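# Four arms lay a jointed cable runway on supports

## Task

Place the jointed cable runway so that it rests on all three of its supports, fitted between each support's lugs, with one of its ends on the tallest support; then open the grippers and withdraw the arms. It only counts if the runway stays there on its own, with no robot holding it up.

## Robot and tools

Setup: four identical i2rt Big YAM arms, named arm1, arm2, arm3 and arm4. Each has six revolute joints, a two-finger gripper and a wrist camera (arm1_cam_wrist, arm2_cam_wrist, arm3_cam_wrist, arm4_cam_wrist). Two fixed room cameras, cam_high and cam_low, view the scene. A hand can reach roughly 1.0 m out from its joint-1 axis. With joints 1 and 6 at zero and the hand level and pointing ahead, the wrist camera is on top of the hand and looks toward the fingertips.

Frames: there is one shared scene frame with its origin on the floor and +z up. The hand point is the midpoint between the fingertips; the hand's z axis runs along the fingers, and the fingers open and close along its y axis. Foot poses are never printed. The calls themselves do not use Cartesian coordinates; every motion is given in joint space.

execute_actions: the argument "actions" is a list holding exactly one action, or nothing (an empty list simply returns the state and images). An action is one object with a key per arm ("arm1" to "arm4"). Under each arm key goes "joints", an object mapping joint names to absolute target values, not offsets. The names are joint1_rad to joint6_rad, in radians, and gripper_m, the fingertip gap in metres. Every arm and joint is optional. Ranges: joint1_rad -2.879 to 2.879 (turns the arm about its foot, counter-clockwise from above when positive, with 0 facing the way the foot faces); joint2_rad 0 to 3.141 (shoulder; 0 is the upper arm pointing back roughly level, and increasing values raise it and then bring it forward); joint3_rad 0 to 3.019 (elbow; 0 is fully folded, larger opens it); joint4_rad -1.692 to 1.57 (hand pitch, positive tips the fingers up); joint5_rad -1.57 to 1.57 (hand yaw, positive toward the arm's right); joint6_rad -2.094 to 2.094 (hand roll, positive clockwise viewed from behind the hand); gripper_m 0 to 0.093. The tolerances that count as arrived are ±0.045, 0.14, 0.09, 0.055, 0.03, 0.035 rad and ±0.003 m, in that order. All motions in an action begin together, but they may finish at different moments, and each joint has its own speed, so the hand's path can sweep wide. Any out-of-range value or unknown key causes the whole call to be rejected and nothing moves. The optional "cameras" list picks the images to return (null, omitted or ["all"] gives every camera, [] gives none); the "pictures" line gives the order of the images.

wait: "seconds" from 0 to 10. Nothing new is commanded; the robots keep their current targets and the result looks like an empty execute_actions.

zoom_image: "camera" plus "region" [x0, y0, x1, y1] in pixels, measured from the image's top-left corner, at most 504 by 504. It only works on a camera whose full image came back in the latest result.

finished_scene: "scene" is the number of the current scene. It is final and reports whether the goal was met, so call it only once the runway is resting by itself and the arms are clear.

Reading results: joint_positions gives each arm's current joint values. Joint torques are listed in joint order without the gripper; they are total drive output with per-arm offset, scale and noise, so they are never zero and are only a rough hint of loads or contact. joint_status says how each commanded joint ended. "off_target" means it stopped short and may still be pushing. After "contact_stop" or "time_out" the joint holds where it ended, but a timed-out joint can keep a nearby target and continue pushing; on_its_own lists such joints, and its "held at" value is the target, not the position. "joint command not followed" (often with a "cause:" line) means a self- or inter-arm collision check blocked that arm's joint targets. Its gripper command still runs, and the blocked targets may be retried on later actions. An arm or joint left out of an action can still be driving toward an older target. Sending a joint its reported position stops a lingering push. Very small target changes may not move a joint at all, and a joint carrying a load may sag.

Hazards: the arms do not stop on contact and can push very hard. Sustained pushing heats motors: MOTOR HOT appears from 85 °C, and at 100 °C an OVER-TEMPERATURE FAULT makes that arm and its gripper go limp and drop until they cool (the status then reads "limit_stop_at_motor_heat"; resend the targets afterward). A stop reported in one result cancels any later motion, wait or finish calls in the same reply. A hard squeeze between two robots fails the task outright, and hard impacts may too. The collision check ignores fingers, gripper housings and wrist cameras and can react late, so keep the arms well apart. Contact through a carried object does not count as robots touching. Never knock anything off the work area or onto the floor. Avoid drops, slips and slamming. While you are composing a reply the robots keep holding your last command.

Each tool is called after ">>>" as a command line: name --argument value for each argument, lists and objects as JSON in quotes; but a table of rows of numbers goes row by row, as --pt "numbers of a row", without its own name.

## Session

>>> execute_actions --actions '[]'

Scene clock: 0.00 s.
Joint torques (N m, as the arm reports them, + toward a larger angle): no reading
Motor temperatures (°C, as the motors report them): arm1=[23 27 29 23 29 24] | arm2=[26 31 37 24 25 22] | arm3=[22 31 34 23 24 23] | arm4=[26 25 27 23 25 25]
arm1.joint_positions: joint1_rad=-0.070 joint2_rad=+0.620 joint3_rad=+1.307 joint4_rad=-1.223 joint5_rad=-0.238 joint6_rad=-0.269 gripper_m=+0.095
arm1.joint_status: not commanded
arm1.hand: x=-0.8759 y=-0.1474 z=+1.4490 quat_wxyz=(-0.496, +0.205, -0.842, -0.049) (m; scene frame)
arm2.joint_positions: joint1_rad=-0.240 joint2_rad=+0.494 joint3_rad=+1.309 joint4_rad=-1.464 joint5_rad=-0.276 joint6_rad=+0.371 gripper_m=+0.095
arm2.joint_status: not commanded
arm2.hand: x=-0.2109 y=-0.4964 z=+1.3396 quat_wxyz=(-0.226, +0.402, -0.791, -0.402) (m; scene frame)
arm3.joint_positions: joint1_rad=-0.413 joint2_rad=+0.535 joint3_rad=+1.358 joint4_rad=-1.412 joint5_rad=+0.014 joint6_rad=-0.237 gripper_m=+0.095
arm3.joint_status: not commanded
arm3.hand: x=+0.2451 y=-0.4883 z=+1.3832 quat_wxyz=(-0.414, +0.605, -0.640, -0.230) (m; scene frame)
arm4.joint_positions: joint1_rad=-0.297 joint2_rad=+0.587 joint3_rad=+1.375 joint4_rad=-1.483 joint5_rad=+0.035 joint6_rad=-0.306 gripper_m=+0.095
arm4.joint_status: not commanded
arm4.hand: x=+0.9224 y=-0.0833 z=+1.4016 quat_wxyz=(+0.132, -0.907, -0.031, +0.398) (m; scene frame)
pictures: arm1_cam_wrist, arm2_cam_wrist, arm3_cam_wrist, arm4_cam_wrist, cam_high, cam_low
Images, in order (width x height): arm1_cam_wrist 504x504, arm2_cam_wrist 504x504, arm3_cam_wrist 504x504, arm4_cam_wrist 504x504, cam_high 504x504, cam_low 504x504.

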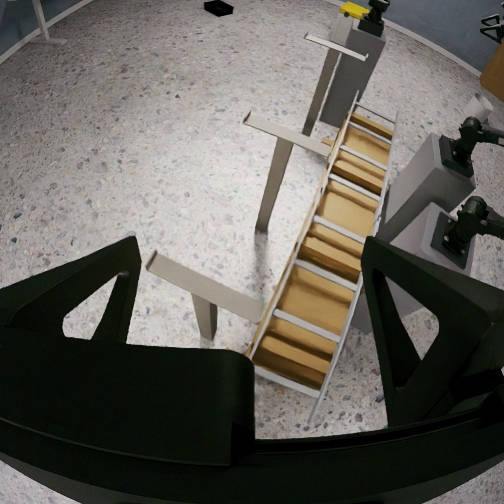

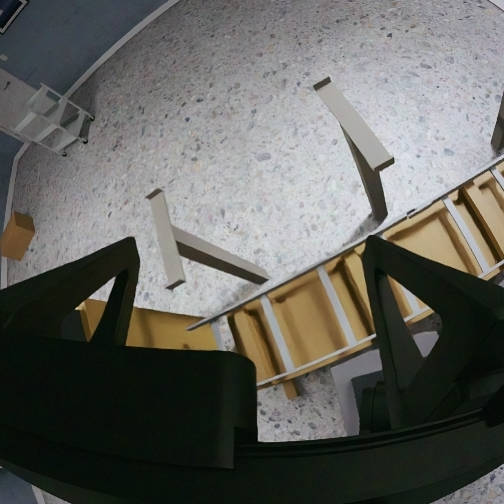

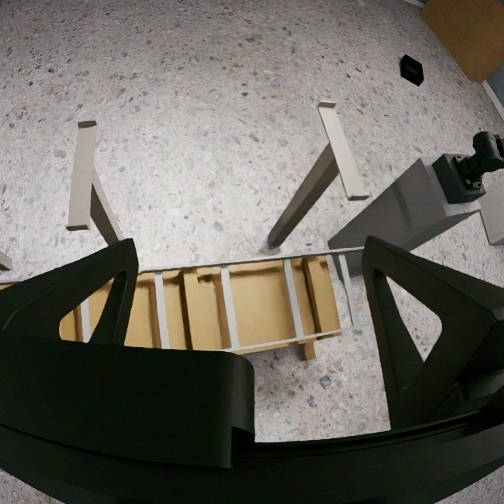

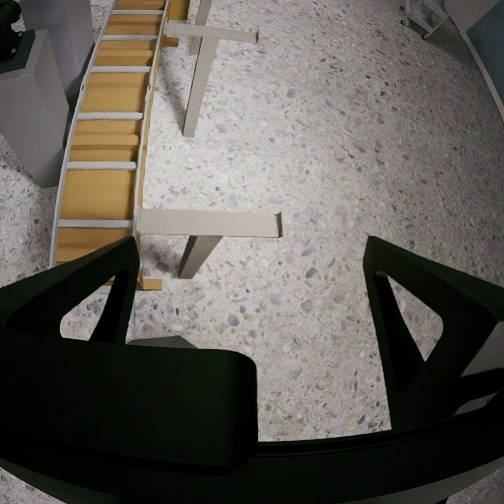

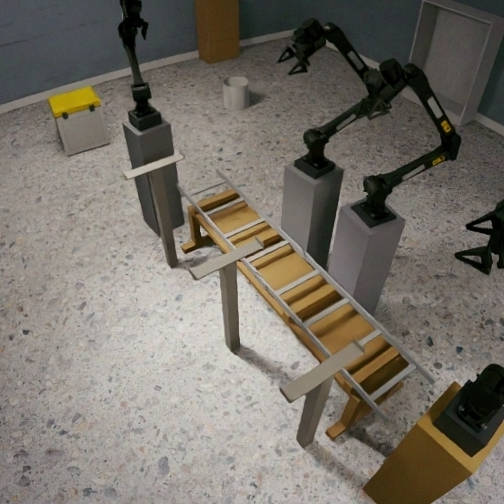

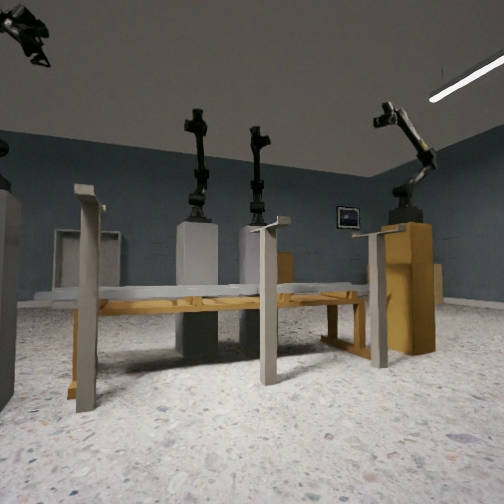

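>>> execute_actions --actions '[{"arm1":{"joints":{"joint1_rad":-0.5,"joint2_rad":2.644,"joint3_rad":0.95,"joint4_rad":0.143,"joint5_rad":0,"joint6_rad":-1.93}},"arm4":{"joints":{"joint1_rad":0.49,"joint2_rad":2.5,"joint3_rad":0.95,"joint4_rad":0.0,"joint5_rad":0,"joint6_rad":2.07}},"arm2":{"joints":{"joint1_rad":-0.157,"joint2_rad":2.535,"joint3_rad":0.742,"joint4_rad":0.222,"joint5_rad":0,"joint6_rad":-0.31}},"arm3":{"joints":{"joint1_rad":0.103,"joint2_rad":2.62,"joint3_rad":0.78,"joint4_rad":0.27,"joint5_rad":0,"joint6_rad":0.236}}}]'

Scene clock: 17.97 s.
Joint torques (N m, as the arm reports them, + toward a larger angle): arm1=[ -0.86 -12.92  -1.27   0.84   0.    -0.19] | arm2=[  0.04 -14.18  -1.83   1.05   0.11  -0.16] | arm3=[ -0.65 -11.28  -2.25   1.12   0.04   0.02] | arm4=[ -1.03 -12.25   0.27   1.12   0.06   0.19]
Motor temperatures (°C, as the motors report them): arm1=[23 27 31 23 29 24] | arm2=[26 31 38 24 25 22] | arm3=[22 31 36 23 24 23] | arm4=[26 25 28 23 25 25]
arm1.joint_positions: joint1_rad=-0.505 joint2_rad=+2.657 joint3_rad=+0.952 joint4_rad=+0.129 joint5_rad=-0.002 joint6_rad=-1.914 gripper_m=+0.095
arm1.joint_status: all done
arm1.hand: x=-0.8177 y=-0.3345 z=+0.5479 quat_wxyz=(+0.005, +0.699, -0.715, -0.001) (m; scene frame)
arm2.joint_positions: joint1_rad=-0.166 joint2_rad=+2.527 joint3_rad=+0.744 joint4_rad=+0.206 joint5_rad=-0.004 joint6_rad=-0.301 gripper_m=+0.095
arm2.joint_status: all done
arm2.hand: x=-0.1538 y=-0.3933 z=+0.5109 quat_wxyz=(+0.005, +0.701, -0.713, -0.008) (m; scene frame)
arm3.joint_positions: joint1_rad=+0.104 joint2_rad=+2.620 joint3_rad=+0.783 joint4_rad=+0.259 joint5_rad=+0.001 joint6_rad=+0.228 gripper_m=+0.095
arm3.joint_status: all done
arm3.hand: x=+0.1283 y=-0.3958 z=+0.5034 quat_wxyz=(-0.002, +0.708, -0.707, +0.003) (m; scene frame)
arm4.joint_positions: joint1_rad=+0.496 joint2_rad=+2.485 joint3_rad=+0.948 joint4_rad=-0.013 joint5_rad=+0.000 joint6_rad=+2.058 gripper_m=+0.095
arm4.joint_status: all done
arm4.hand: x=+0.8072 y=-0.3301 z=+0.5673 quat_wxyz=(-0.001, -0.734, +0.679, +0.001) (m; scene frame)
pictures: arm1_cam_wrist, arm2_cam_wrist, arm3_cam_wrist, arm4_cam_wrist, cam_high, cam_low
Images, in order (width x height): arm1_cam_wrist 504x504, arm2_cam_wrist 504x504, arm3_cam_wrist 504x504, arm4_cam_wrist 504x504, cam_high 504x504, cam_low 504x504.

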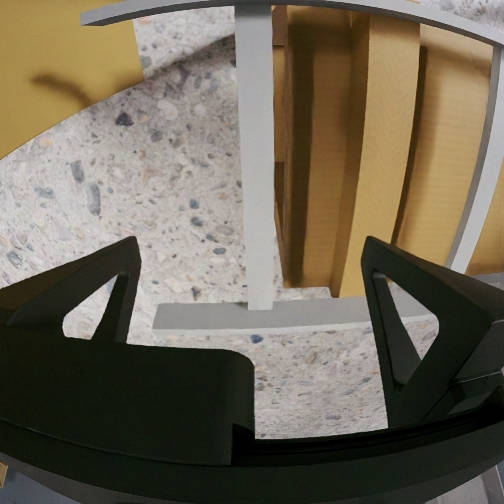

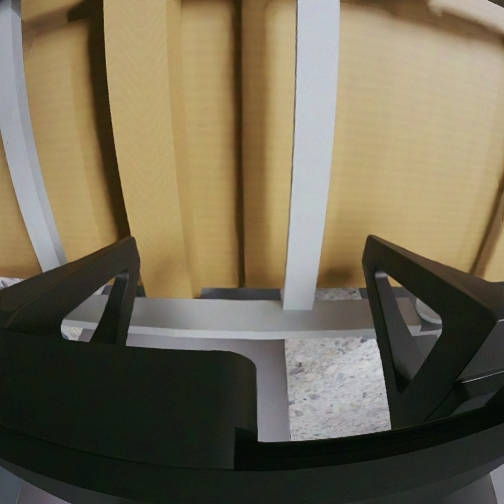

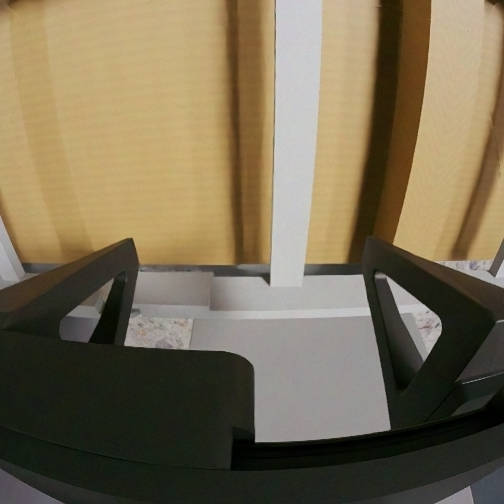

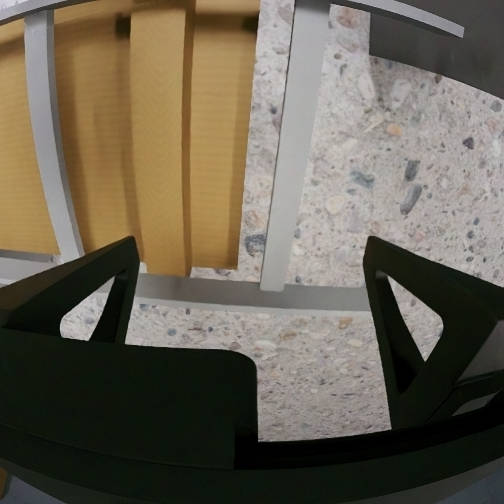

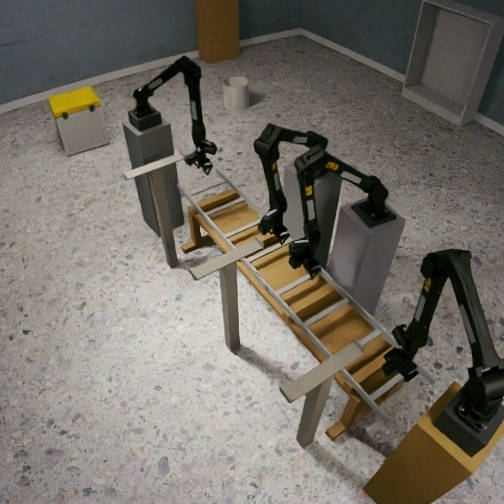

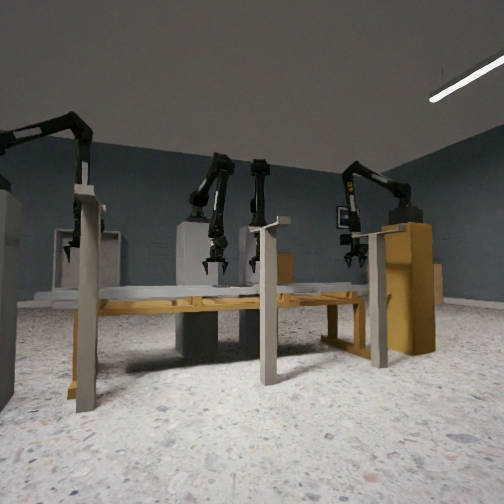

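>>> execute_actions --actions '[{"arm1":{"joints":{"joint2_rad":3.10,"joint3_rad":1.366,"joint4_rad":0.17}},"arm4":{"joints":{"joint2_rad":3.04,"joint3_rad":1.33,"joint4_rad":0.14}},"arm2":{"joints":{"joint2_rad":2.91,"joint3_rad":1.02,"joint4_rad":0.33}},"arm3":{"joints":{"joint2_rad":2.985,"joint3_rad":1.076,"joint4_rad":0.35}}}]' --cameras '["arm1_cam_wrist","arm2_cam_wrist","arm3_cam_wrist","arm4_cam_wrist"]'

Scene clock: 30.53 s.
Joint torques (N m, as the arm reports them, + toward a larger angle): arm1=[ -0.8  -13.27  -1.16   0.55   0.    -0.18] | arm2=[  0.48 -15.53  -2.08   0.5   -0.59  -0.07] | arm3=[-1.08 -3.17  2.02  0.83 -0.7   0.04] | arm4=[-0.13 -8.29 -1.28 -0.02 -0.02  0.06]
Motor temperatures (°C, as the motors report them): arm1=[23 27 30 23 29 24] | arm2=[26 31 37 24 25 22] | arm3=[22 31 34 23 24 23] | arm4=[26 25 27 23 25 25]
arm1.joint_positions: joint1_rad=-0.505 joint2_rad=+3.117 joint3_rad=+1.362 joint4_rad=+0.163 joint5_rad=-0.002 joint6_rad=-1.915 gripper_m=+0.095
arm1.joint_status: all done
arm1.hand: x=-0.8269 y=-0.3329 z=+0.3762 quat_wxyz=(+0.008, +0.699, -0.715, -0.008) (m; scene frame)
arm2.joint_positions: joint1_rad=-0.166 joint2_rad=+2.897 joint3_rad=+1.019 joint4_rad=+0.328 joint5_rad=+0.015 joint6_rad=-0.306 gripper_m=+0.095
arm2.joint_status: all done
arm2.hand: x=-0.1500 y=-0.3866 z=+0.3830 quat_wxyz=(-0.012, +0.703, -0.711, -0.005) (m; scene frame)
arm3.joint_positions: joint1_rad=+0.109 joint2_rad=+2.852 joint3_rad=+1.030 joint4_rad=+0.351 joint5_rad=+0.021 joint6_rad=+0.225 gripper_m=+0.095
arm3.joint_status: all done
arm3.hand: x=+0.1185 y=-0.3446 z=+0.4167 quat_wxyz=(-0.039, +0.709, -0.703, -0.037) (m; scene frame)
arm4.joint_positions: joint1_rad=+0.486 joint2_rad=+2.951 joint3_rad=+1.339 joint4_rad=+0.158 joint5_rad=+0.002 joint6_rad=+2.069 gripper_m=+0.095
arm4.joint_status: all done
arm4.hand: x=+0.7750 y=-0.3447 z=+0.3960 quat_wxyz=(-0.048, -0.726, +0.686, +0.014) (m; scene frame)
pictures: arm1_cam_wrist, arm2_cam_wrist, arm3_cam_wrist, arm4_cam_wrist
Images, in order (width x height): arm1_cam_wrist 504x504, arm2_cam_wrist 504x504, arm3_cam_wrist 504x504, arm4_cam_wrist 504x504.

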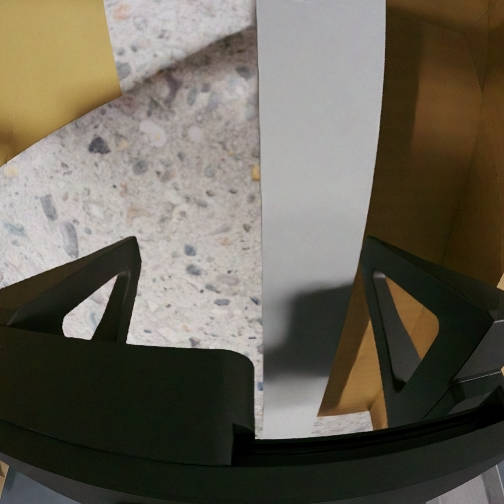

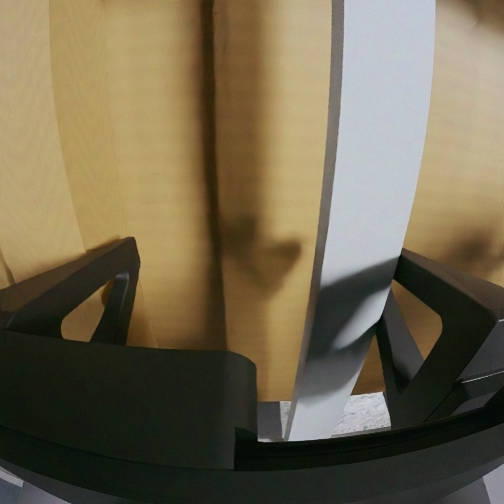

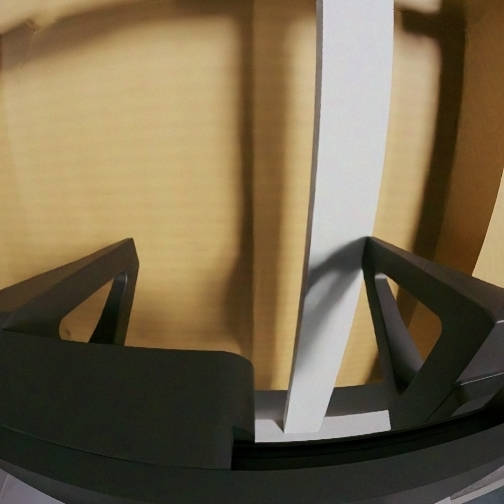

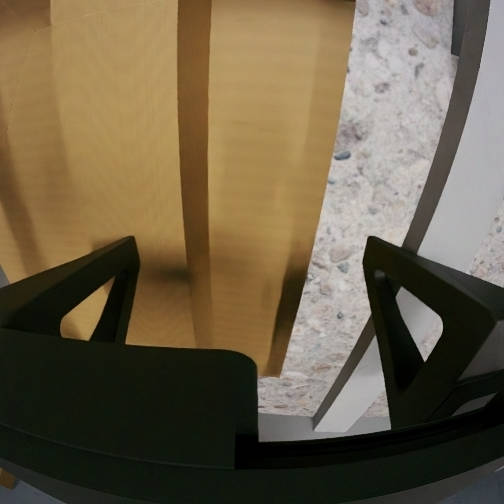

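>>> execute_actions --actions '[{"arm1":{"joints":{"joint2_rad":2.88,"joint3_rad":1.16,"joint4_rad":0.15}},"arm4":{"joints":{"joint2_rad":2.72,"joint3_rad":1.1,"joint4_rad":0.05}},"arm2":{"joints":{"joint2_rad":2.62,"joint3_rad":0.8,"joint4_rad":0.25}},"arm3":{"joints":{"joint2_rad":2.68,"joint3_rad":0.82,"joint4_rad":0.29}}}]' --cameras '[]'

>>> execute_actions --actions '[{"arm1":{"joints":{"joint1_rad":-0.47,"joint6_rad":-1.88,"joint3_rad":1.21,"joint4_rad":0.10}},"arm4":{"joints":{"joint1_rad":0.50,"joint2_rad":2.76,"joint3_rad":1.04,"joint4_rad":0.15}},"arm2":{"joints":{"joint1_rad":-0.28,"joint6_rad":-0.43}},"arm3":{"joints":{"joint1_rad":-0.03,"joint6_rad":0.10}}}]' --cameras '["arm1_cam_wrist","arm2_cam_wrist","arm3_cam_wrist","arm4_cam_wrist"]'

Scene clock: 48.43 s.
Joint torques (N m, as the arm reports them, + toward a larger angle): arm1=[ -0.74 -12.28  -1.87   0.     0.01  -0.18] | arm2=[  0.1  -14.97  -1.72   0.07  -0.18  -0.1 ] | arm3=[ -1.09 -11.29  -2.43   0.66  -0.02   0.02] | arm4=[  0.15 -14.52  -0.78   0.17  -0.04   0.06]
Motor temperatures (°C, as the motors report them): arm1=[23 27 29 23 28 24] | arm2=[26 31 36 24 25 22] | arm3=[22 31 34 23 24 23] | arm4=[26 25 27 23 25 25]
arm1.joint_positions: joint1_rad=-0.505 joint2_rad=+2.877 joint3_rad=+1.169 joint4_rad=+0.159 joint5_rad=-0.002 joint6_rad=-1.915 gripper_m=+0.095
arm1.joint_status: all done
arm1.hand: x=-0.7973 y=-0.3433 z=+0.4654 quat_wxyz=(-0.001, +0.699, -0.715, +0.012) (m; scene frame)
arm2.joint_positions: joint1_rad=-0.165 joint2_rad=+2.611 joint3_rad=+0.803 joint4_rad=+0.262 joint5_rad=+0.004 joint6_rad=-0.306 gripper_m=+0.095
arm2.joint_status: all done
arm2.hand: x=-0.1495 y=-0.3828 z=+0.4832 quat_wxyz=(-0.011, +0.703, -0.711, -0.011) (m; scene frame)
arm3.joint_positions: joint1_rad=+0.109 joint2_rad=+2.672 joint3_rad=+0.825 joint4_rad=+0.290 joint5_rad=+0.003 joint6_rad=+0.228 gripper_m=+0.095
arm3.joint_status: all done
arm3.hand: x=+0.1255 y=-0.3891 z=+0.4854 quat_wxyz=(-0.008, +0.710, -0.705, -0.004) (m; scene frame)
arm4.joint_positions: joint1_rad=+0.483 joint2_rad=+2.738 joint3_rad=+1.096 joint4_rad=+0.056 joint5_rad=+0.003 joint6_rad=+2.070 gripper_m=+0.095
arm4.joint_status: all done
arm4.hand: x=+0.8187 y=-0.3165 z=+0.4771 quat_wxyz=(+0.016, -0.725, +0.688, -0.002) (m; scene frame)
pictures: none
No camera images: the call's "cameras" was empty. Leave "cameras" out to get every camera's image.

Scene clock: 49.50 s.
Joint torques (N m, as the arm reports them, + toward a larger angle): arm1=[ -0.99 -12.84  -0.51  -0.14   0.     0.13] | arm2=[  0.24 -15.21  -1.97   0.03  -0.17  -0.15] | arm3=[  0.13 -10.99  -2.63   0.65   0.03  -0.15] | arm4=[ -0.03 -11.53  -1.76   1.12  -0.04   0.06]
Motor temperatures (°C, as the motors report them): arm1=[23 27 29 23 28 24] | arm2=[26 31 36 24 25 22] | arm3=[22 31 34 23 24 23] | arm4=[26 25 27 23 25 25]
arm1.joint_positions: joint1_rad=-0.472 joint2_rad=+2.881 joint3_rad=+1.208 joint4_rad=+0.112 joint5_rad=-0.002 joint6_rad=-1.896 gripper_m=+0.095
arm1.joint_status: all done
arm1.hand: x=-0.7831 y=-0.3355 z=+0.4623 quat_wxyz=(+0.001, +0.704, -0.710, +0.007) (m; scene frame)
arm2.joint_positions: joint1_rad=-0.285 joint2_rad=+2.611 joint3_rad=+0.803 joint4_rad=+0.262 joint5_rad=+0.003 joint6_rad=-0.420 gripper_m=+0.095
arm2.joint_status: all done
arm2.hand: x=-0.1165 y=-0.3960 z=+0.4828 quat_wxyz=(-0.011, +0.701, -0.713, -0.010) (m; scene frame)
arm3.joint_positions: joint1_rad=-0.038 joint2_rad=+2.672 joint3_rad=+0.825 joint4_rad=+0.290 joint5_rad=+0.001 joint6_rad=+0.109 gripper_m=+0.095
arm3.joint_status: all done
arm3.hand: x=+0.1671 y=-0.3824 z=+0.4857 quat_wxyz=(-0.008, +0.700, -0.714, -0.004) (m; scene frame)
arm4.joint_positions: joint1_rad=+0.495 joint2_rad=+2.738 joint3_rad=+1.042 joint4_rad=+0.137 joint5_rad=+0.002 joint6_rad=+2.070 gripper_m=+0.095
arm4.joint_status: all done
arm4.hand: x=+0.8327 y=-0.3127 z=+0.4793 quat_wxyz=(+0.003, -0.729, +0.684, +0.001) (m; scene frame)
pictures: arm1_cam_wrist, arm2_cam_wrist, arm3_cam_wrist, arm4_cam_wrist
Images, in order (width x height): arm1_cam_wrist 504x504, arm2_cam_wrist 504x504, arm3_cam_wrist 504x504, arm4_cam_wrist 504x504.

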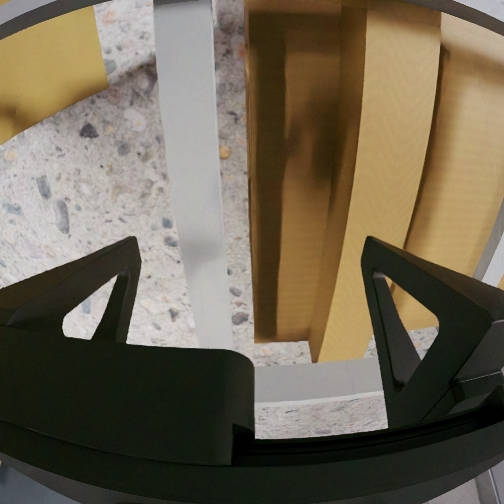

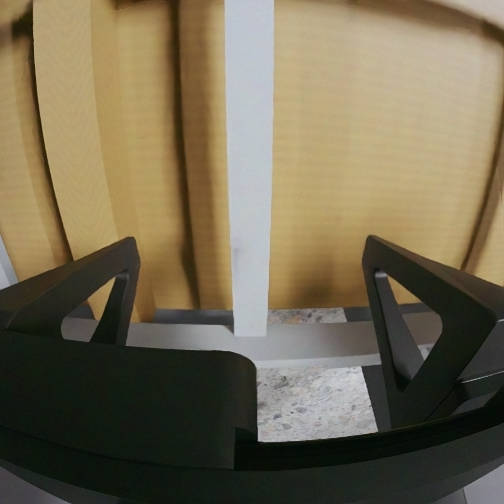

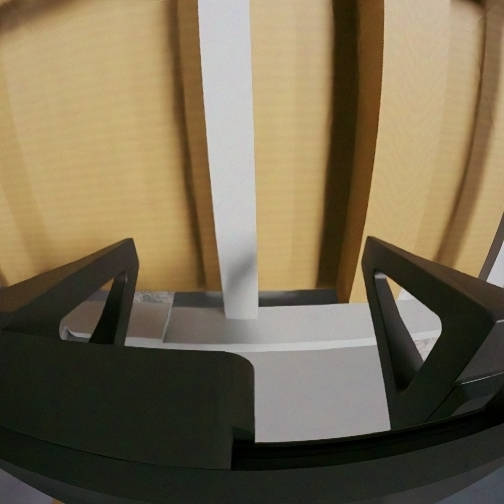

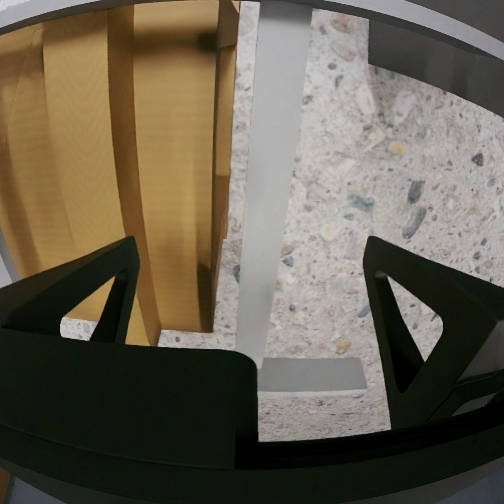

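>>> execute_actions --actions '[{"arm1":{"joints":{"joint2_rad":3.10,"joint3_rad":1.385,"joint4_rad":0.14}},"arm4":{"joints":{"joint2_rad":3.0,"joint3_rad":1.26,"joint4_rad":0.18}},"arm2":{"joints":{"joint2_rad":2.91,"joint3_rad":1.03,"joint4_rad":0.32}},"arm3":{"joints":{"joint2_rad":2.985,"joint3_rad":1.076,"joint4_rad":0.35}}}]' --cameras '[]'

>>> execute_actions --actions '[{"arm1":{"joints":{"gripper_m":0}},"arm2":{"joints":{"gripper_m":0}},"arm3":{"joints":{"gripper_m":0}},"arm4":{"joints":{"gripper_m":0}}}]' --cameras '["cam_low"]'

Scene clock: 61.30 s.
Joint torques (N m, as the arm reports them, + toward a larger angle): arm1=[-1.09 -4.97  3.33  1.03 -0.1   0.1 ] | arm2=[  0.18 -16.78  -2.22   0.77  -0.16  -0.13] | arm3=[  0.1  -12.43  -2.59   0.87   0.03  -0.14] | arm4=[ 0.16 -6.78  1.57  1.07  0.18  0.05]
Motor temperatures (°C, as the motors report them): arm1=[23 27 29 23 28 24] | arm2=[26 31 36 24 25 22] | arm3=[22 31 33 23 24 23] | arm4=[26 26 27 23 25 25]
arm1.joint_positions: joint1_rad=-0.471 joint2_rad=+2.993 joint3_rad=+1.345 joint4_rad=+0.123 joint5_rad=+0.000 joint6_rad=-1.891 gripper_m=+0.095
arm1.joint_status: all done
arm1.hand: x=-0.7655 y=-0.3423 z=+0.4183 quat_wxyz=(-0.005, +0.703, -0.711, +0.023) (m; scene frame)
arm2.joint_positions: joint1_rad=-0.285 joint2_rad=+2.910 joint3_rad=+1.027 joint4_rad=+0.312 joint5_rad=+0.003 joint6_rad=-0.421 gripper_m=+0.095
arm2.joint_status: all done
arm2.hand: x=-0.1224 y=-0.4052 z=+0.3781 quat_wxyz=(+0.001, +0.702, -0.713, -0.006) (m; scene frame)
arm3.joint_positions: joint1_rad=-0.038 joint2_rad=+2.993 joint3_rad=+1.075 joint4_rad=+0.345 joint5_rad=+0.001 joint6_rad=+0.108 gripper_m=+0.095
arm3.joint_status: all done
arm3.hand: x=+0.1689 y=-0.3951 z=+0.3720 quat_wxyz=(-0.003, +0.700, -0.714, +0.001) (m; scene frame)
arm4.joint_positions: joint1_rad=+0.493 joint2_rad=+2.900 joint3_rad=+1.230 joint4_rad=+0.171 joint5_rad=-0.003 joint6_rad=+2.070 gripper_m=+0.095
arm4.joint_status: all done
arm4.hand: x=+0.8051 y=-0.3303 z=+0.4167 quat_wxyz=(-0.027, -0.729, +0.684, +0.006) (m; scene frame)
pictures: none
No camera images: the call's "cameras" was empty. Leave "cameras" out to get every camera's image.

Scene clock: 62.17 s.
Joint torques (N m, as the arm reports them, + toward a larger angle): arm1=[ -0.92 -11.57  -1.96   0.16  -0.05   0.12] | arm2=[  0.29 -16.02  -2.28   0.54  -0.75  -0.08] | arm3=[ -2.49 -12.32  -2.95   0.87   0.97  -0.16] | arm4=[ -0.61 -10.89  -1.86   0.71  -0.09   0.03]
Motor temperatures (°C, as the motors report them): arm1=[23 27 29 23 28 24] | arm2=[26 31 36 24 25 22] | arm3=[22 31 33 23 24 23] | arm4=[26 26 27 23 25 25]
arm1.joint_positions: joint1_rad=-0.473 joint2_rad=+3.086 joint3_rad=+1.397 joint4_rad=+0.145 joint5_rad=-0.001 joint6_rad=-1.894 gripper_m=+0.001
arm1.joint_status: all done
arm1.hand: x=-0.7867 y=-0.3359 z=+0.3842 quat_wxyz=(-0.002, +0.703, -0.711, +0.015) (m; scene frame)
arm2.joint_positions: joint1_rad=-0.290 joint2_rad=+2.910 joint3_rad=+1.031 joint4_rad=+0.314 joint5_rad=+0.018 joint6_rad=-0.425 gripper_m=+0.024
arm2.joint_status: gripper_m off_target (ended at +0.024, target +0.000)
arm2.hand: x=-0.1175 y=-0.4044 z=+0.3776 quat_wxyz=(-0.005, +0.701, -0.713, +0.001) (m; scene frame)
arm3.joint_positions: joint1_rad=-0.007 joint2_rad=+2.993 joint3_rad=+1.079 joint4_rad=+0.345 joint5_rad=-0.024 joint6_rad=+0.109 gripper_m=+0.023
arm3.joint_status: gripper_m off_target (ended at +0.023, target +0.000)
arm3.hand: x=+0.1557 y=-0.3937 z=+0.3716 quat_wxyz=(+0.005, +0.710, -0.704, -0.008) (m; scene frame)
arm4.joint_positions: joint1_rad=+0.501 joint2_rad=+2.965 joint3_rad=+1.263 joint4_rad=+0.177 joint5_rad=+0.003 joint6_rad=+2.071 gripper_m=+0.001
arm4.joint_status: all done
arm4.hand: x=+0.8213 y=-0.3224 z=+0.3933 quat_wxyz=(-0.014, -0.731, +0.682, +0.006) (m; scene frame)
pictures: cam_low
Images, in order (width x height): cam_low 504x504.

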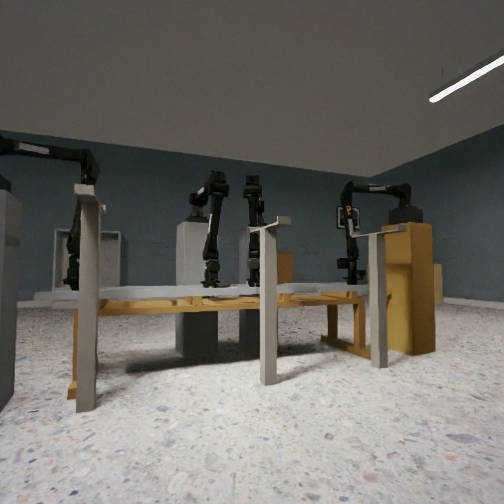

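>>> execute_actions --actions '[{"arm1":{"joints":{"joint2_rad":2.92,"joint3_rad":1.19,"joint4_rad":0.17,"gripper_m":0.093,"joint1_rad":-0.49,"joint6_rad":-1.90}},"arm4":{"joints":{"joint2_rad":2.82,"joint3_rad":1.10,"joint4_rad":0.15,"gripper_m":0.093}}}]' --cameras '[]'

>>> execute_actions --actions '[{"arm1":{"joints":{"joint2_rad":3.02,"joint3_rad":1.27}},"arm4":{"joints":{"joint2_rad":2.93,"joint3_rad":1.18,"joint4_rad":0.18}}}]' --cameras '["arm1_cam_wrist","arm4_cam_wrist"]'

Scene clock: 77.17 s.
Joint torques (N m, as the arm reports them, + toward a larger angle): arm1=[ -1.77 -12.87  -1.51  -0.02   0.07  -0.03] | arm2=[  0.57 -15.98  -2.46   0.68  -0.71  -0.07] | arm3=[ -2.52 -12.26  -2.97   0.85   0.97  -0.15] | arm4=[  0.06 -12.41  -1.62   0.2   -0.04   0.  ]
Motor temperatures (°C, as the motors report them): arm1=[23 27 29 23 28 24] | arm2=[26 31 36 24 25 22] | arm3=[22 31 33 23 25 23] | arm4=[26 26 27 23 25 25]
arm1.joint_positions: joint1_rad=-0.483 joint2_rad=+2.924 joint3_rad=+1.193 joint4_rad=+0.179 joint5_rad=-0.004 joint6_rad=-1.900 gripper_m=+0.093
arm1.joint_status: all done
arm1.hand: x=-0.8024 y=-0.3330 z=+0.4486 quat_wxyz=(-0.001, +0.701, -0.713, +0.010) (m; scene frame)
arm2.joint_positions: joint1_rad=-0.290 joint2_rad=+2.910 joint3_rad=+1.031 joint4_rad=+0.314 joint5_rad=+0.018 joint6_rad=-0.425 gripper_m=+0.024
arm2.joint_status: not commanded
arm2.hand: x=-0.1175 y=-0.4044 z=+0.3776 quat_wxyz=(-0.005, +0.701, -0.713, +0.001) (m; scene frame)
arm3.joint_positions: joint1_rad=-0.007 joint2_rad=+2.993 joint3_rad=+1.079 joint4_rad=+0.345 joint5_rad=-0.024 joint6_rad=+0.109 gripper_m=+0.023
arm3.joint_status: not commanded
arm3.hand: x=+0.1557 y=-0.3937 z=+0.3716 quat_wxyz=(+0.005, +0.710, -0.704, -0.008) (m; scene frame)
arm4.joint_positions: joint1_rad=+0.495 joint2_rad=+2.811 joint3_rad=+1.098 joint4_rad=+0.158 joint5_rad=+0.002 joint6_rad=+2.076 gripper_m=+0.093
arm4.joint_status: all done
arm4.hand: x=+0.8330 y=-0.3125 z=+0.4528 quat_wxyz=(+0.001, -0.727, +0.686, +0.002) (m; scene frame)
pictures: none
No camera images: the call's "cameras" was empty. Leave "cameras" out to get every camera's image.

Scene clock: 78.07 s.
Joint torques (N m, as the arm reports them, + toward a larger angle): arm1=[ -1.76 -12.95  -1.8   -0.1    0.07  -0.02] | arm2=[  0.   -16.33  -2.48   0.61  -0.75  -0.11] | arm3=[ -2.54 -12.29  -2.95   0.85   0.97  -0.15] | arm4=[  0.02 -11.82  -2.3    0.73  -0.04  -0.01]
Motor temperatures (°C, as the motors report them): arm1=[23 27 29 23 28 24] | arm2=[26 31 36 24 25 22] | arm3=[22 31 33 23 25 23] | arm4=[26 26 27 23 25 25]
arm1.joint_positions: joint1_rad=-0.483 joint2_rad=+3.031 joint3_rad=+1.271 joint4_rad=+0.179 joint5_rad=-0.004 joint6_rad=-1.900 gripper_m=+0.093
arm1.joint_status: all done
arm1.hand: x=-0.8198 y=-0.3271 z=+0.4092 quat_wxyz=(+0.005, +0.701, -0.713, -0.003) (m; scene frame)
arm2.joint_positions: joint1_rad=-0.290 joint2_rad=+2.910 joint3_rad=+1.031 joint4_rad=+0.314 joint5_rad=+0.018 joint6_rad=-0.425 gripper_m=+0.024
arm2.joint_status: not commanded
arm2.hand: x=-0.1175 y=-0.4044 z=+0.3776 quat_wxyz=(-0.005, +0.701, -0.713, +0.001) (m; scene frame)
arm3.joint_positions: joint1_rad=-0.007 joint2_rad=+2.993 joint3_rad=+1.079 joint4_rad=+0.345 joint5_rad=-0.024 joint6_rad=+0.109 gripper_m=+0.023
arm3.joint_status: not commanded
arm3.hand: x=+0.1557 y=-0.3937 z=+0.3716 quat_wxyz=(+0.005, +0.710, -0.704, -0.008) (m; scene frame)
arm4.joint_positions: joint1_rad=+0.495 joint2_rad=+2.908 joint3_rad=+1.185 joint4_rad=+0.174 joint5_rad=+0.002 joint6_rad=+2.076 gripper_m=+0.093
arm4.joint_status: all done
arm4.hand: x=+0.8327 y=-0.3126 z=+0.4162 quat_wxyz=(-0.001, -0.727, +0.686, +0.002) (m; scene frame)
pictures: arm1_cam_wrist, arm4_cam_wrist
Images, in order (width x height): arm1_cam_wrist 504x504, arm4_cam_wrist 504x504.

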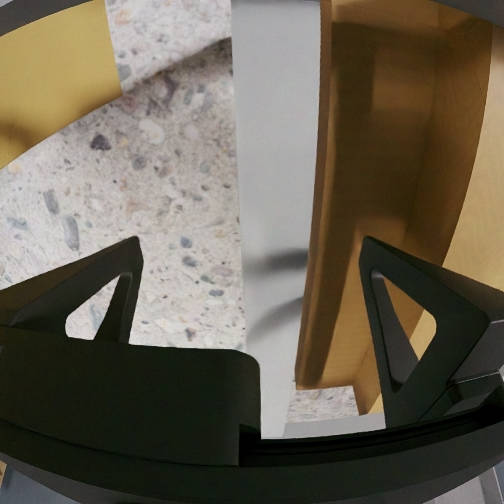

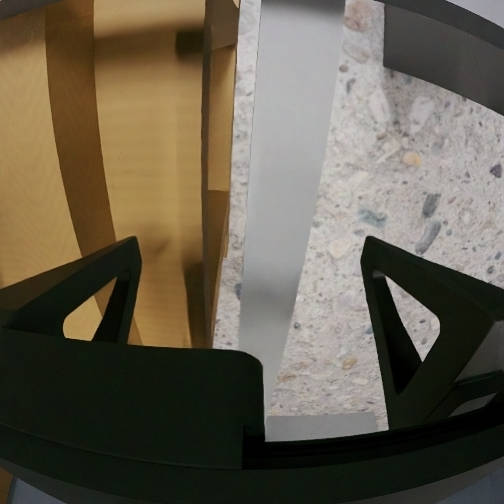

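Good; one more step down, then close.

>>> execute_actions --actions '[{"arm1":{"joints":{"joint2_rad":3.11,"joint3_rad":1.365,"joint4_rad":0.16}},"arm4":{"joints":{"joint2_rad":3.04,"joint3_rad":1.285,"joint4_rad":0.18}}}]' --cameras '[]'

>>> execute_actions --actions '[{"arm1":{"joints":{"gripper_m":0}},"arm4":{"joints":{"gripper_m":0}}}]' --cameras '[]'

Scene clock: 83.87 s.
Joint torques (N m, as the arm reports them, + toward a larger angle): arm1=[ -1.79 -12.35  -1.38  -0.17   0.07  -0.03] | arm2=[  0.15 -16.35  -2.45   0.54  -0.74  -0.08] | arm3=[ -2.46 -12.32  -2.96   0.84   0.97  -0.16] | arm4=[ -0.02 -11.66  -2.02   0.78  -0.04  -0.01]
Motor temperatures (°C, as the motors report them): arm1=[23 27 29 23 28 24] | arm2=[26 31 36 24 25 22] | arm3=[22 31 33 23 25 23] | arm4=[26 26 27 23 25 25]
arm1.joint_positions: joint1_rad=-0.483 joint2_rad=+3.115 joint3_rad=+1.363 joint4_rad=+0.171 joint5_rad=-0.004 joint6_rad=-1.900 gripper_m=+0.093
arm1.joint_status: all done
arm1.hand: x=-0.8205 y=-0.3273 z=+0.3766 quat_wxyz=(+0.005, +0.701, -0.713, -0.003) (m; scene frame)
arm2.joint_positions: joint1_rad=-0.290 joint2_rad=+2.910 joint3_rad=+1.031 joint4_rad=+0.314 joint5_rad=+0.018 joint6_rad=-0.425 gripper_m=+0.024
arm2.joint_status: not commanded
arm2.hand: x=-0.1175 y=-0.4044 z=+0.3776 quat_wxyz=(-0.005, +0.701, -0.713, +0.001) (m; scene frame)
arm3.joint_positions: joint1_rad=-0.007 joint2_rad=+2.993 joint3_rad=+1.079 joint4_rad=+0.345 joint5_rad=-0.024 joint6_rad=+0.109 gripper_m=+0.023
arm3.joint_status: not commanded
arm3.hand: x=+0.1557 y=-0.3937 z=+0.3716 quat_wxyz=(+0.005, +0.710, -0.704, -0.008) (m; scene frame)
arm4.joint_positions: joint1_rad=+0.495 joint2_rad=+3.019 joint3_rad=+1.284 joint4_rad=+0.174 joint5_rad=+0.002 joint6_rad=+2.076 gripper_m=+0.093
arm4.joint_status: all done
arm4.hand: x=+0.8391 y=-0.3085 z=+0.3743 quat_wxyz=(+0.004, -0.727, +0.686, +0.001) (m; scene frame)
pictures: none
No camera images: the call's "cameras" was empty. Leave "cameras" out to get every camera's image.

Scene clock: 84.57 s.
Joint torques (N m, as the arm reports them, + toward a larger angle): arm1=[ -1.78 -12.34  -2.32  -0.13   0.17   0.16] | arm2=[  0.52 -16.24  -2.25   0.69  -0.75  -0.05] | arm3=[ -2.54 -12.37  -2.96   0.85   0.99  -0.15] | arm4=[ -0.01 -11.66  -1.7    0.81   0.19  -0.4 ]
Motor temperatures (°C, as the motors report them): arm1=[23 27 29 23 28 24] | arm2=[26 31 36 24 25 22] | arm3=[22 31 33 23 25 23] | arm4=[26 26 27 23 25 25]
arm1.joint_positions: joint1_rad=-0.482 joint2_rad=+3.112 joint3_rad=+1.376 joint4_rad=+0.172 joint5_rad=-0.006 joint6_rad=-1.919 gripper_m=+0.024
arm1.joint_status: gripper_m off_target (ended at +0.024, target +0.000)
arm1.hand: x=-0.8108 y=-0.3300 z=+0.3767 quat_wxyz=(+0.000, +0.709, -0.706, +0.004) (m; scene frame)
arm2.joint_positions: joint1_rad=-0.290 joint2_rad=+2.910 joint3_rad=+1.031 joint4_rad=+0.314 joint5_rad=+0.018 joint6_rad=-0.425 gripper_m=+0.024
arm2.joint_status: not commanded
arm2.hand: x=-0.1175 y=-0.4044 z=+0.3776 quat_wxyz=(-0.005, +0.701, -0.713, +0.000) (m; scene frame)
arm3.joint_positions: joint1_rad=-0.007 joint2_rad=+2.993 joint3_rad=+1.079 joint4_rad=+0.345 joint5_rad=-0.025 joint6_rad=+0.109 gripper_m=+0.023
arm3.joint_status: not commanded
arm3.hand: x=+0.1557 y=-0.3937 z=+0.3716 quat_wxyz=(+0.006, +0.710, -0.704, -0.008) (m; scene frame)
arm4.joint_positions: joint1_rad=+0.495 joint2_rad=+3.021 joint3_rad=+1.281 joint4_rad=+0.173 joint5_rad=-0.003 joint6_rad=+2.110 gripper_m=+0.024
arm4.joint_status: gripper_m off_target (ended at +0.024, target +0.000)
arm4.hand: x=+0.8423 y=-0.3076 z=+0.3741 quat_wxyz=(+0.006, -0.716, +0.699, -0.002) (m; scene frame)
pictures: none
No camera images: the call's "cameras" was empty. Leave "cameras" out to get every camera's image.

>>> execute_actions --actions '[{"arm1":{"joints":{"joint2_rad":2.483,"joint3_rad":0.886,"joint4_rad":0.026}},"arm4":{"joints":{"joint2_rad":2.376,"joint3_rad":0.85,"joint4_rad":-0.045}},"arm2":{"joints":{"joint2_rad":2.177,"joint3_rad":0.615,"joint4_rad":0}},"arm3":{"joints":{"joint2_rad":2.277,"joint3_rad":0.615,"joint4_rad":0.091}}}]' --cameras '[]'

>>> execute_actions --actions '[{"arm1":{"joints":{"joint2_rad":2.0,"joint3_rad":0.73,"joint4_rad":-0.30}},"arm4":{"joints":{"joint2_rad":1.90,"joint3_rad":0.735,"joint4_rad":-0.40}},"arm2":{"joints":{"joint2_rad":1.606,"joint3_rad":0.56,"joint4_rad":-0.516}},"arm3":{"joints":{"joint2_rad":1.68,"joint3_rad":0.518,"joint4_rad":-0.41}}}]' --cameras '[]'

>>> execute_actions --actions '[{"arm1":{"joints":{"joint2_rad":1.55,"joint3_rad":0.77,"joint4_rad":-0.77}},"arm4":{"joints":{"joint2_rad":1.41,"joint3_rad":0.87,"joint4_rad":-1.0}},"arm2":{"joints":{"joint2_rad":1.2,"joint3_rad":0.73,"joint4_rad":-1.1}},"arm3":{"joints":{"joint2_rad":1.2,"joint3_rad":0.68,"joint4_rad":-1.03}}}]' --cameras '["cam_low","cam_high"]'

Scene clock: 115.57 s.
Joint torques (N m, as the arm reports them, + toward a larger angle): arm1=[ -1.38 -16.04  -2.24  -0.34  -0.09   0.27] | arm2=[  0.27 -20.95  -1.97  -0.34  -0.58  -0.04] | arm3=[ -1.9  -15.74  -3.3   -0.15   0.71  -0.07] | arm4=[  0.45 -17.51  -1.28  -0.27   0.    -0.4 ]
Motor temperatures (°C, as the motors report them): arm1=[23 27 29 23 28 24] | arm2=[26 31 35 24 25 22] | arm3=[22 31 33 23 25 23] | arm4=[26 26 26 23 25 25]
arm1.joint_positions: joint1_rad=-0.489 joint2_rad=+2.540 joint3_rad=+0.906 joint4_rad=+0.042 joint5_rad=+0.000 joint6_rad=-1.930 gripper_m=+0.024
arm1.joint_status: all done
arm1.hand: x=-0.8094 y=-0.3318 z=+0.5874 quat_wxyz=(+0.009, +0.710, -0.704, -0.008) (m; scene frame)
arm2.joint_positions: joint1_rad=-0.289 joint2_rad=+2.245 joint3_rad=+0.640 joint4_rad=+0.021 joint5_rad=+0.014 joint6_rad=-0.427 gripper_m=+0.024
arm2.joint_status: all done
arm2.hand: x=-0.1143 y=-0.4021 z=+0.5926 quat_wxyz=(+0.005, +0.702, -0.712, +0.002) (m; scene frame)
arm3.joint_positions: joint1_rad=-0.014 joint2_rad=+2.344 joint3_rad=+0.642 joint4_rad=+0.105 joint5_rad=-0.017 joint6_rad=+0.101 gripper_m=+0.023
arm3.joint_status: all done
arm3.hand: x=+0.1577 y=-0.3947 z=+0.5873 quat_wxyz=(+0.012, +0.711, -0.703, +0.005) (m; scene frame)
arm4.joint_positions: joint1_rad=+0.491 joint2_rad=+2.449 joint3_rad=+0.856 joint4_rad=-0.030 joint5_rad=+0.001 joint6_rad=+2.110 gripper_m=+0.024
arm4.joint_status: all done
arm4.hand: x=+0.8445 y=-0.3041 z=+0.5804 quat_wxyz=(+0.034, -0.714, +0.700, -0.007) (m; scene frame)
pictures: none
No camera images: the call's "cameras" was empty. Leave "cameras" out to get every camera's image.

Scene clock: 116.73 s.
Joint torques (N m, as the arm reports them, + toward a larger angle): arm1=[ -0.54 -14.15   2.64  -0.58  -0.5    0.34] | arm2=[ -0.14 -17.32   4.91  -1.01  -0.33  -0.06] | arm3=[ -1.91 -12.06   3.39  -0.98   0.86  -0.07] | arm4=[  0.11 -15.29   4.37  -0.26   0.55  -0.39]
Motor temperatures (°C, as the motors report them): arm1=[23 28 29 23 28 24] | arm2=[26 31 35 24 25 22] | arm3=[22 31 33 23 25 23] | arm4=[26 26 26 23 25 25]
arm1.joint_positions: joint1_rad=-0.497 joint2_rad=+2.051 joint3_rad=+0.729 joint4_rad=-0.280 joint5_rad=+0.010 joint6_rad=-1.937 gripper_m=+0.024
arm1.joint_status: all done
arm1.hand: x=-0.8099 y=-0.3346 z=+0.7446 quat_wxyz=(+0.016, +0.709, -0.705, -0.010) (m; scene frame)
arm2.joint_positions: joint1_rad=-0.287 joint2_rad=+1.667 joint3_rad=+0.563 joint4_rad=-0.474 joint5_rad=+0.007 joint6_rad=-0.425 gripper_m=+0.024
arm2.joint_status: all done
arm2.hand: x=-0.1137 y=-0.4021 z=+0.7501 quat_wxyz=(+0.003, +0.702, -0.712, -0.002) (m; scene frame)
arm3.joint_positions: joint1_rad=-0.014 joint2_rad=+1.733 joint3_rad=+0.515 joint4_rad=-0.378 joint5_rad=-0.021 joint6_rad=+0.101 gripper_m=+0.023
arm3.joint_status: all done
arm3.hand: x=+0.1565 y=-0.3981 z=+0.7467 quat_wxyz=(+0.013, +0.711, -0.703, +0.004) (m; scene frame)
arm4.joint_positions: joint1_rad=+0.493 joint2_rad=+1.963 joint3_rad=+0.719 joint4_rad=-0.386 joint5_rad=-0.012 joint6_rad=+2.110 gripper_m=+0.024
arm4.joint_status: all done
arm4.hand: x=+0.8425 y=-0.3093 z=+0.7350 quat_wxyz=(+0.036, -0.714, +0.699, -0.014) (m; scene frame)
pictures: none
No camera images: the call's "cameras" was empty. Leave "cameras" out to get every camera's image.

Scene clock: 119.33 s.
Joint torques (N m, as the arm reports them, + toward a larger angle): arm1=[  1.04 -12.13   9.41  -1.66  -1.01   0.53] | arm2=[ -0.03 -12.77  12.41  -2.92  -0.46  -0.07] | arm3=[-2.11 -8.37 11.57 -1.72  0.66 -0.09] | arm4=[ -0.56 -13.57  13.7   -1.51   0.67  -0.39]
Motor temperatures (°C, as the motors report them): arm1=[23 28 29 23 28 24] | arm2=[26 31 36 24 25 22] | arm3=[22 31 34 23 25 23] | arm4=[26 26 27 23 25 25]
arm1.joint_positions: joint1_rad=-0.515 joint2_rad=+1.599 joint3_rad=+0.738 joint4_rad=-0.720 joint5_rad=+0.022 joint6_rad=-1.956 gripper_m=+0.024
arm1.joint_status: all done
arm1.hand: x=-0.8094 y=-0.3421 z=+0.8973 quat_wxyz=(+0.017, +0.710, -0.704, +0.002) (m; scene frame)
arm2.joint_positions: joint1_rad=-0.284 joint2_rad=+1.249 joint3_rad=+0.695 joint4_rad=-1.006 joint5_rad=+0.010 joint6_rad=-0.423 gripper_m=+0.024
arm2.joint_status: joint4_rad time_out (moved -0.532 of -0.626); the others done
arm2.on_its_own: joint4_rad reads -1.006 and still pushes toward -1.100 since a time_out
arm2.hand: x=-0.1131 y=-0.4053 z=+0.9005 quat_wxyz=(-0.005, +0.702, -0.712, -0.004) (m; scene frame)
arm3.joint_positions: joint1_rad=-0.011 joint2_rad=+1.237 joint3_rad=+0.627 joint4_rad=-0.984 joint5_rad=-0.016 joint6_rad=+0.103 gripper_m=+0.023
arm3.joint_status: all done
arm3.hand: x=+0.1567 y=-0.4050 z=+0.9036 quat_wxyz=(+0.010, +0.711, -0.703, +0.004) (m; scene frame)
arm4.joint_positions: joint1_rad=+0.501 joint2_rad=+1.483 joint3_rad=+0.805 joint4_rad=-0.958 joint5_rad=-0.015 joint6_rad=+2.110 gripper_m=+0.024
arm4.joint_status: all done
arm4.hand: x=+0.8415 y=-0.3143 z=+0.9165 quat_wxyz=(+0.038, -0.717, +0.696, -0.016) (m; scene frame)
pictures: cam_high, cam_low
Images, in order (width x height): cam_high 504x504, cam_low 504x504.

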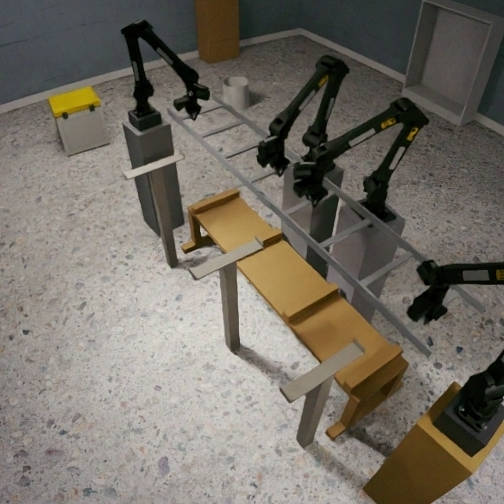

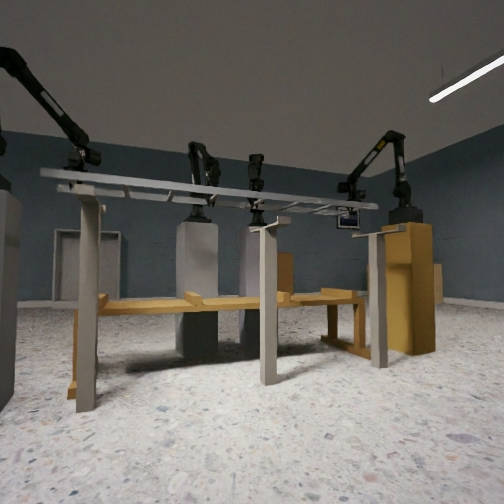

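>>> execute_actions --actions '[{"arm1":{"joints":{"joint1_rad":0.15,"joint6_rad":-1.30,"joint2_rad":1.36,"joint3_rad":0.78,"joint4_rad":-0.96}},"arm4":{"joints":{"joint1_rad":-0.13,"joint6_rad":1.50,"joint2_rad":1.25,"joint3_rad":0.82,"joint4_rad":-1.1}},"arm2":{"joints":{"joint1_rad":-0.086,"joint6_rad":-0.225,"joint2_rad":1.56,"joint3_rad":1.29,"joint4_rad":-1.28}},"arm3":{"joints":{"joint1_rad":-0.045,"joint6_rad":0.07,"joint2_rad":1.58,"joint3_rad":1.24,"joint4_rad":-1.22}}}]' --cameras '["cam_low"]'

Scene clock: 142.47 s.
Joint torques (N m, as the arm reports them, + toward a larger angle): arm1=[  4.83 -10.73  12.     0.21  -2.16   0.48] | arm2=[ -0.4  -27.57  14.38  -3.32   0.1   -0.16] | arm3=[ -3.41 -19.32  11.45  -2.55   0.54  -0.44] | arm4=[ -5.22 -11.02  12.79   0.27   1.85  -0.65]
Motor temperatures (°C, as the motors report them): arm1=[23 27 30 23 28 24] | arm2=[26 31 38 25 25 22] | arm3=[22 31 37 23 25 23] | arm4=[26 26 30 23 25 25]
arm1.joint_positions: joint1_rad=+0.080 joint2_rad=+1.410 joint3_rad=+0.732 joint4_rad=-0.960 joint5_rad=+0.050 joint6_rad=-1.351 gripper_m=+0.024
arm1.joint_status: joint1_rad time_out (moved +0.595 of +0.665); joint6_rad time_out (moved +0.604 of +0.656); the others done
arm1.on_its_own: joint1_rad reads +0.080 and still pushes toward +0.150 since a time_out; joint6_rad reads -1.351 and still pushes toward -1.300 since a time_out
arm1.hand: x=-0.8262 y=-0.1518 z=+0.9545 quat_wxyz=(+0.046, +0.706, -0.706, +0.005) (m; scene frame)
arm2.joint_positions: joint1_rad=-0.083 joint2_rad=+1.673 joint3_rad=+1.235 joint4_rad=-1.180 joint5_rad=-0.004 joint6_rad=-0.210 gripper_m=+0.024
arm2.joint_status: joint4_rad time_out (moved -0.175 of -0.274); the others done
arm2.on_its_own: joint4_rad reads -1.180 and still pushes toward -1.280 since a time_out
arm2.hand: x=-0.1313 y=-0.2211 z=+0.9306 quat_wxyz=(+0.022, +0.698, -0.716, +0.004) (m; scene frame)
arm3.joint_positions: joint1_rad=-0.012 joint2_rad=+1.675 joint3_rad=+1.194 joint4_rad=-1.159 joint5_rad=-0.013 joint6_rad=+0.108 gripper_m=+0.023
arm3.joint_status: joint4_rad time_out (moved -0.175 of -0.236); joint6_rad time_out (moved +0.006 of -0.033); the others done
arm3.on_its_own: joint4_rad reads -1.159 and still pushes toward -1.220 since a time_out; joint6_rad reads +0.108 and still pushes toward +0.070 since a time_out
arm3.hand: x=+0.1367 y=-0.2249 z=+0.9365 quat_wxyz=(+0.023, +0.709, -0.705, +0.023) (m; scene frame)
arm4.joint_positions: joint1_rad=-0.075 joint2_rad=+1.312 joint3_rad=+0.774 joint4_rad=-1.097 joint5_rad=-0.043 joint6_rad=+1.563 gripper_m=+0.024
arm4.joint_status: joint1_rad time_out (moved -0.577 of -0.631); joint6_rad time_out (moved -0.548 of -0.610); the others done
arm4.on_its_own: joint1_rad reads -0.075 and still pushes toward -0.130 since a time_out; joint6_rad reads +1.563 and still pushes toward +1.500 since a time_out
arm4.hand: x=+0.8212 y=-0.1357 z=+0.9625 quat_wxyz=(+0.016, -0.706, +0.707, -0.039) (m; scene frame)
pictures: cam_low
Images, in order (width x height): cam_low 504x504.

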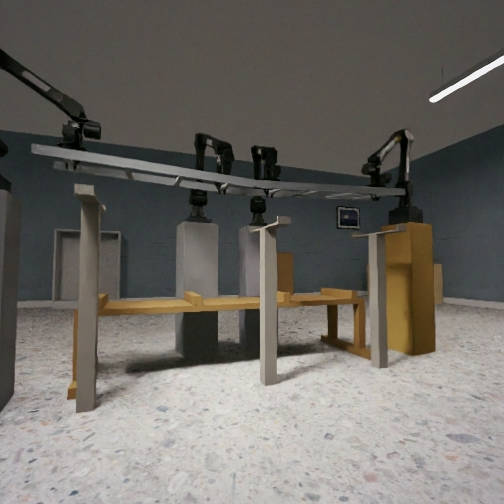

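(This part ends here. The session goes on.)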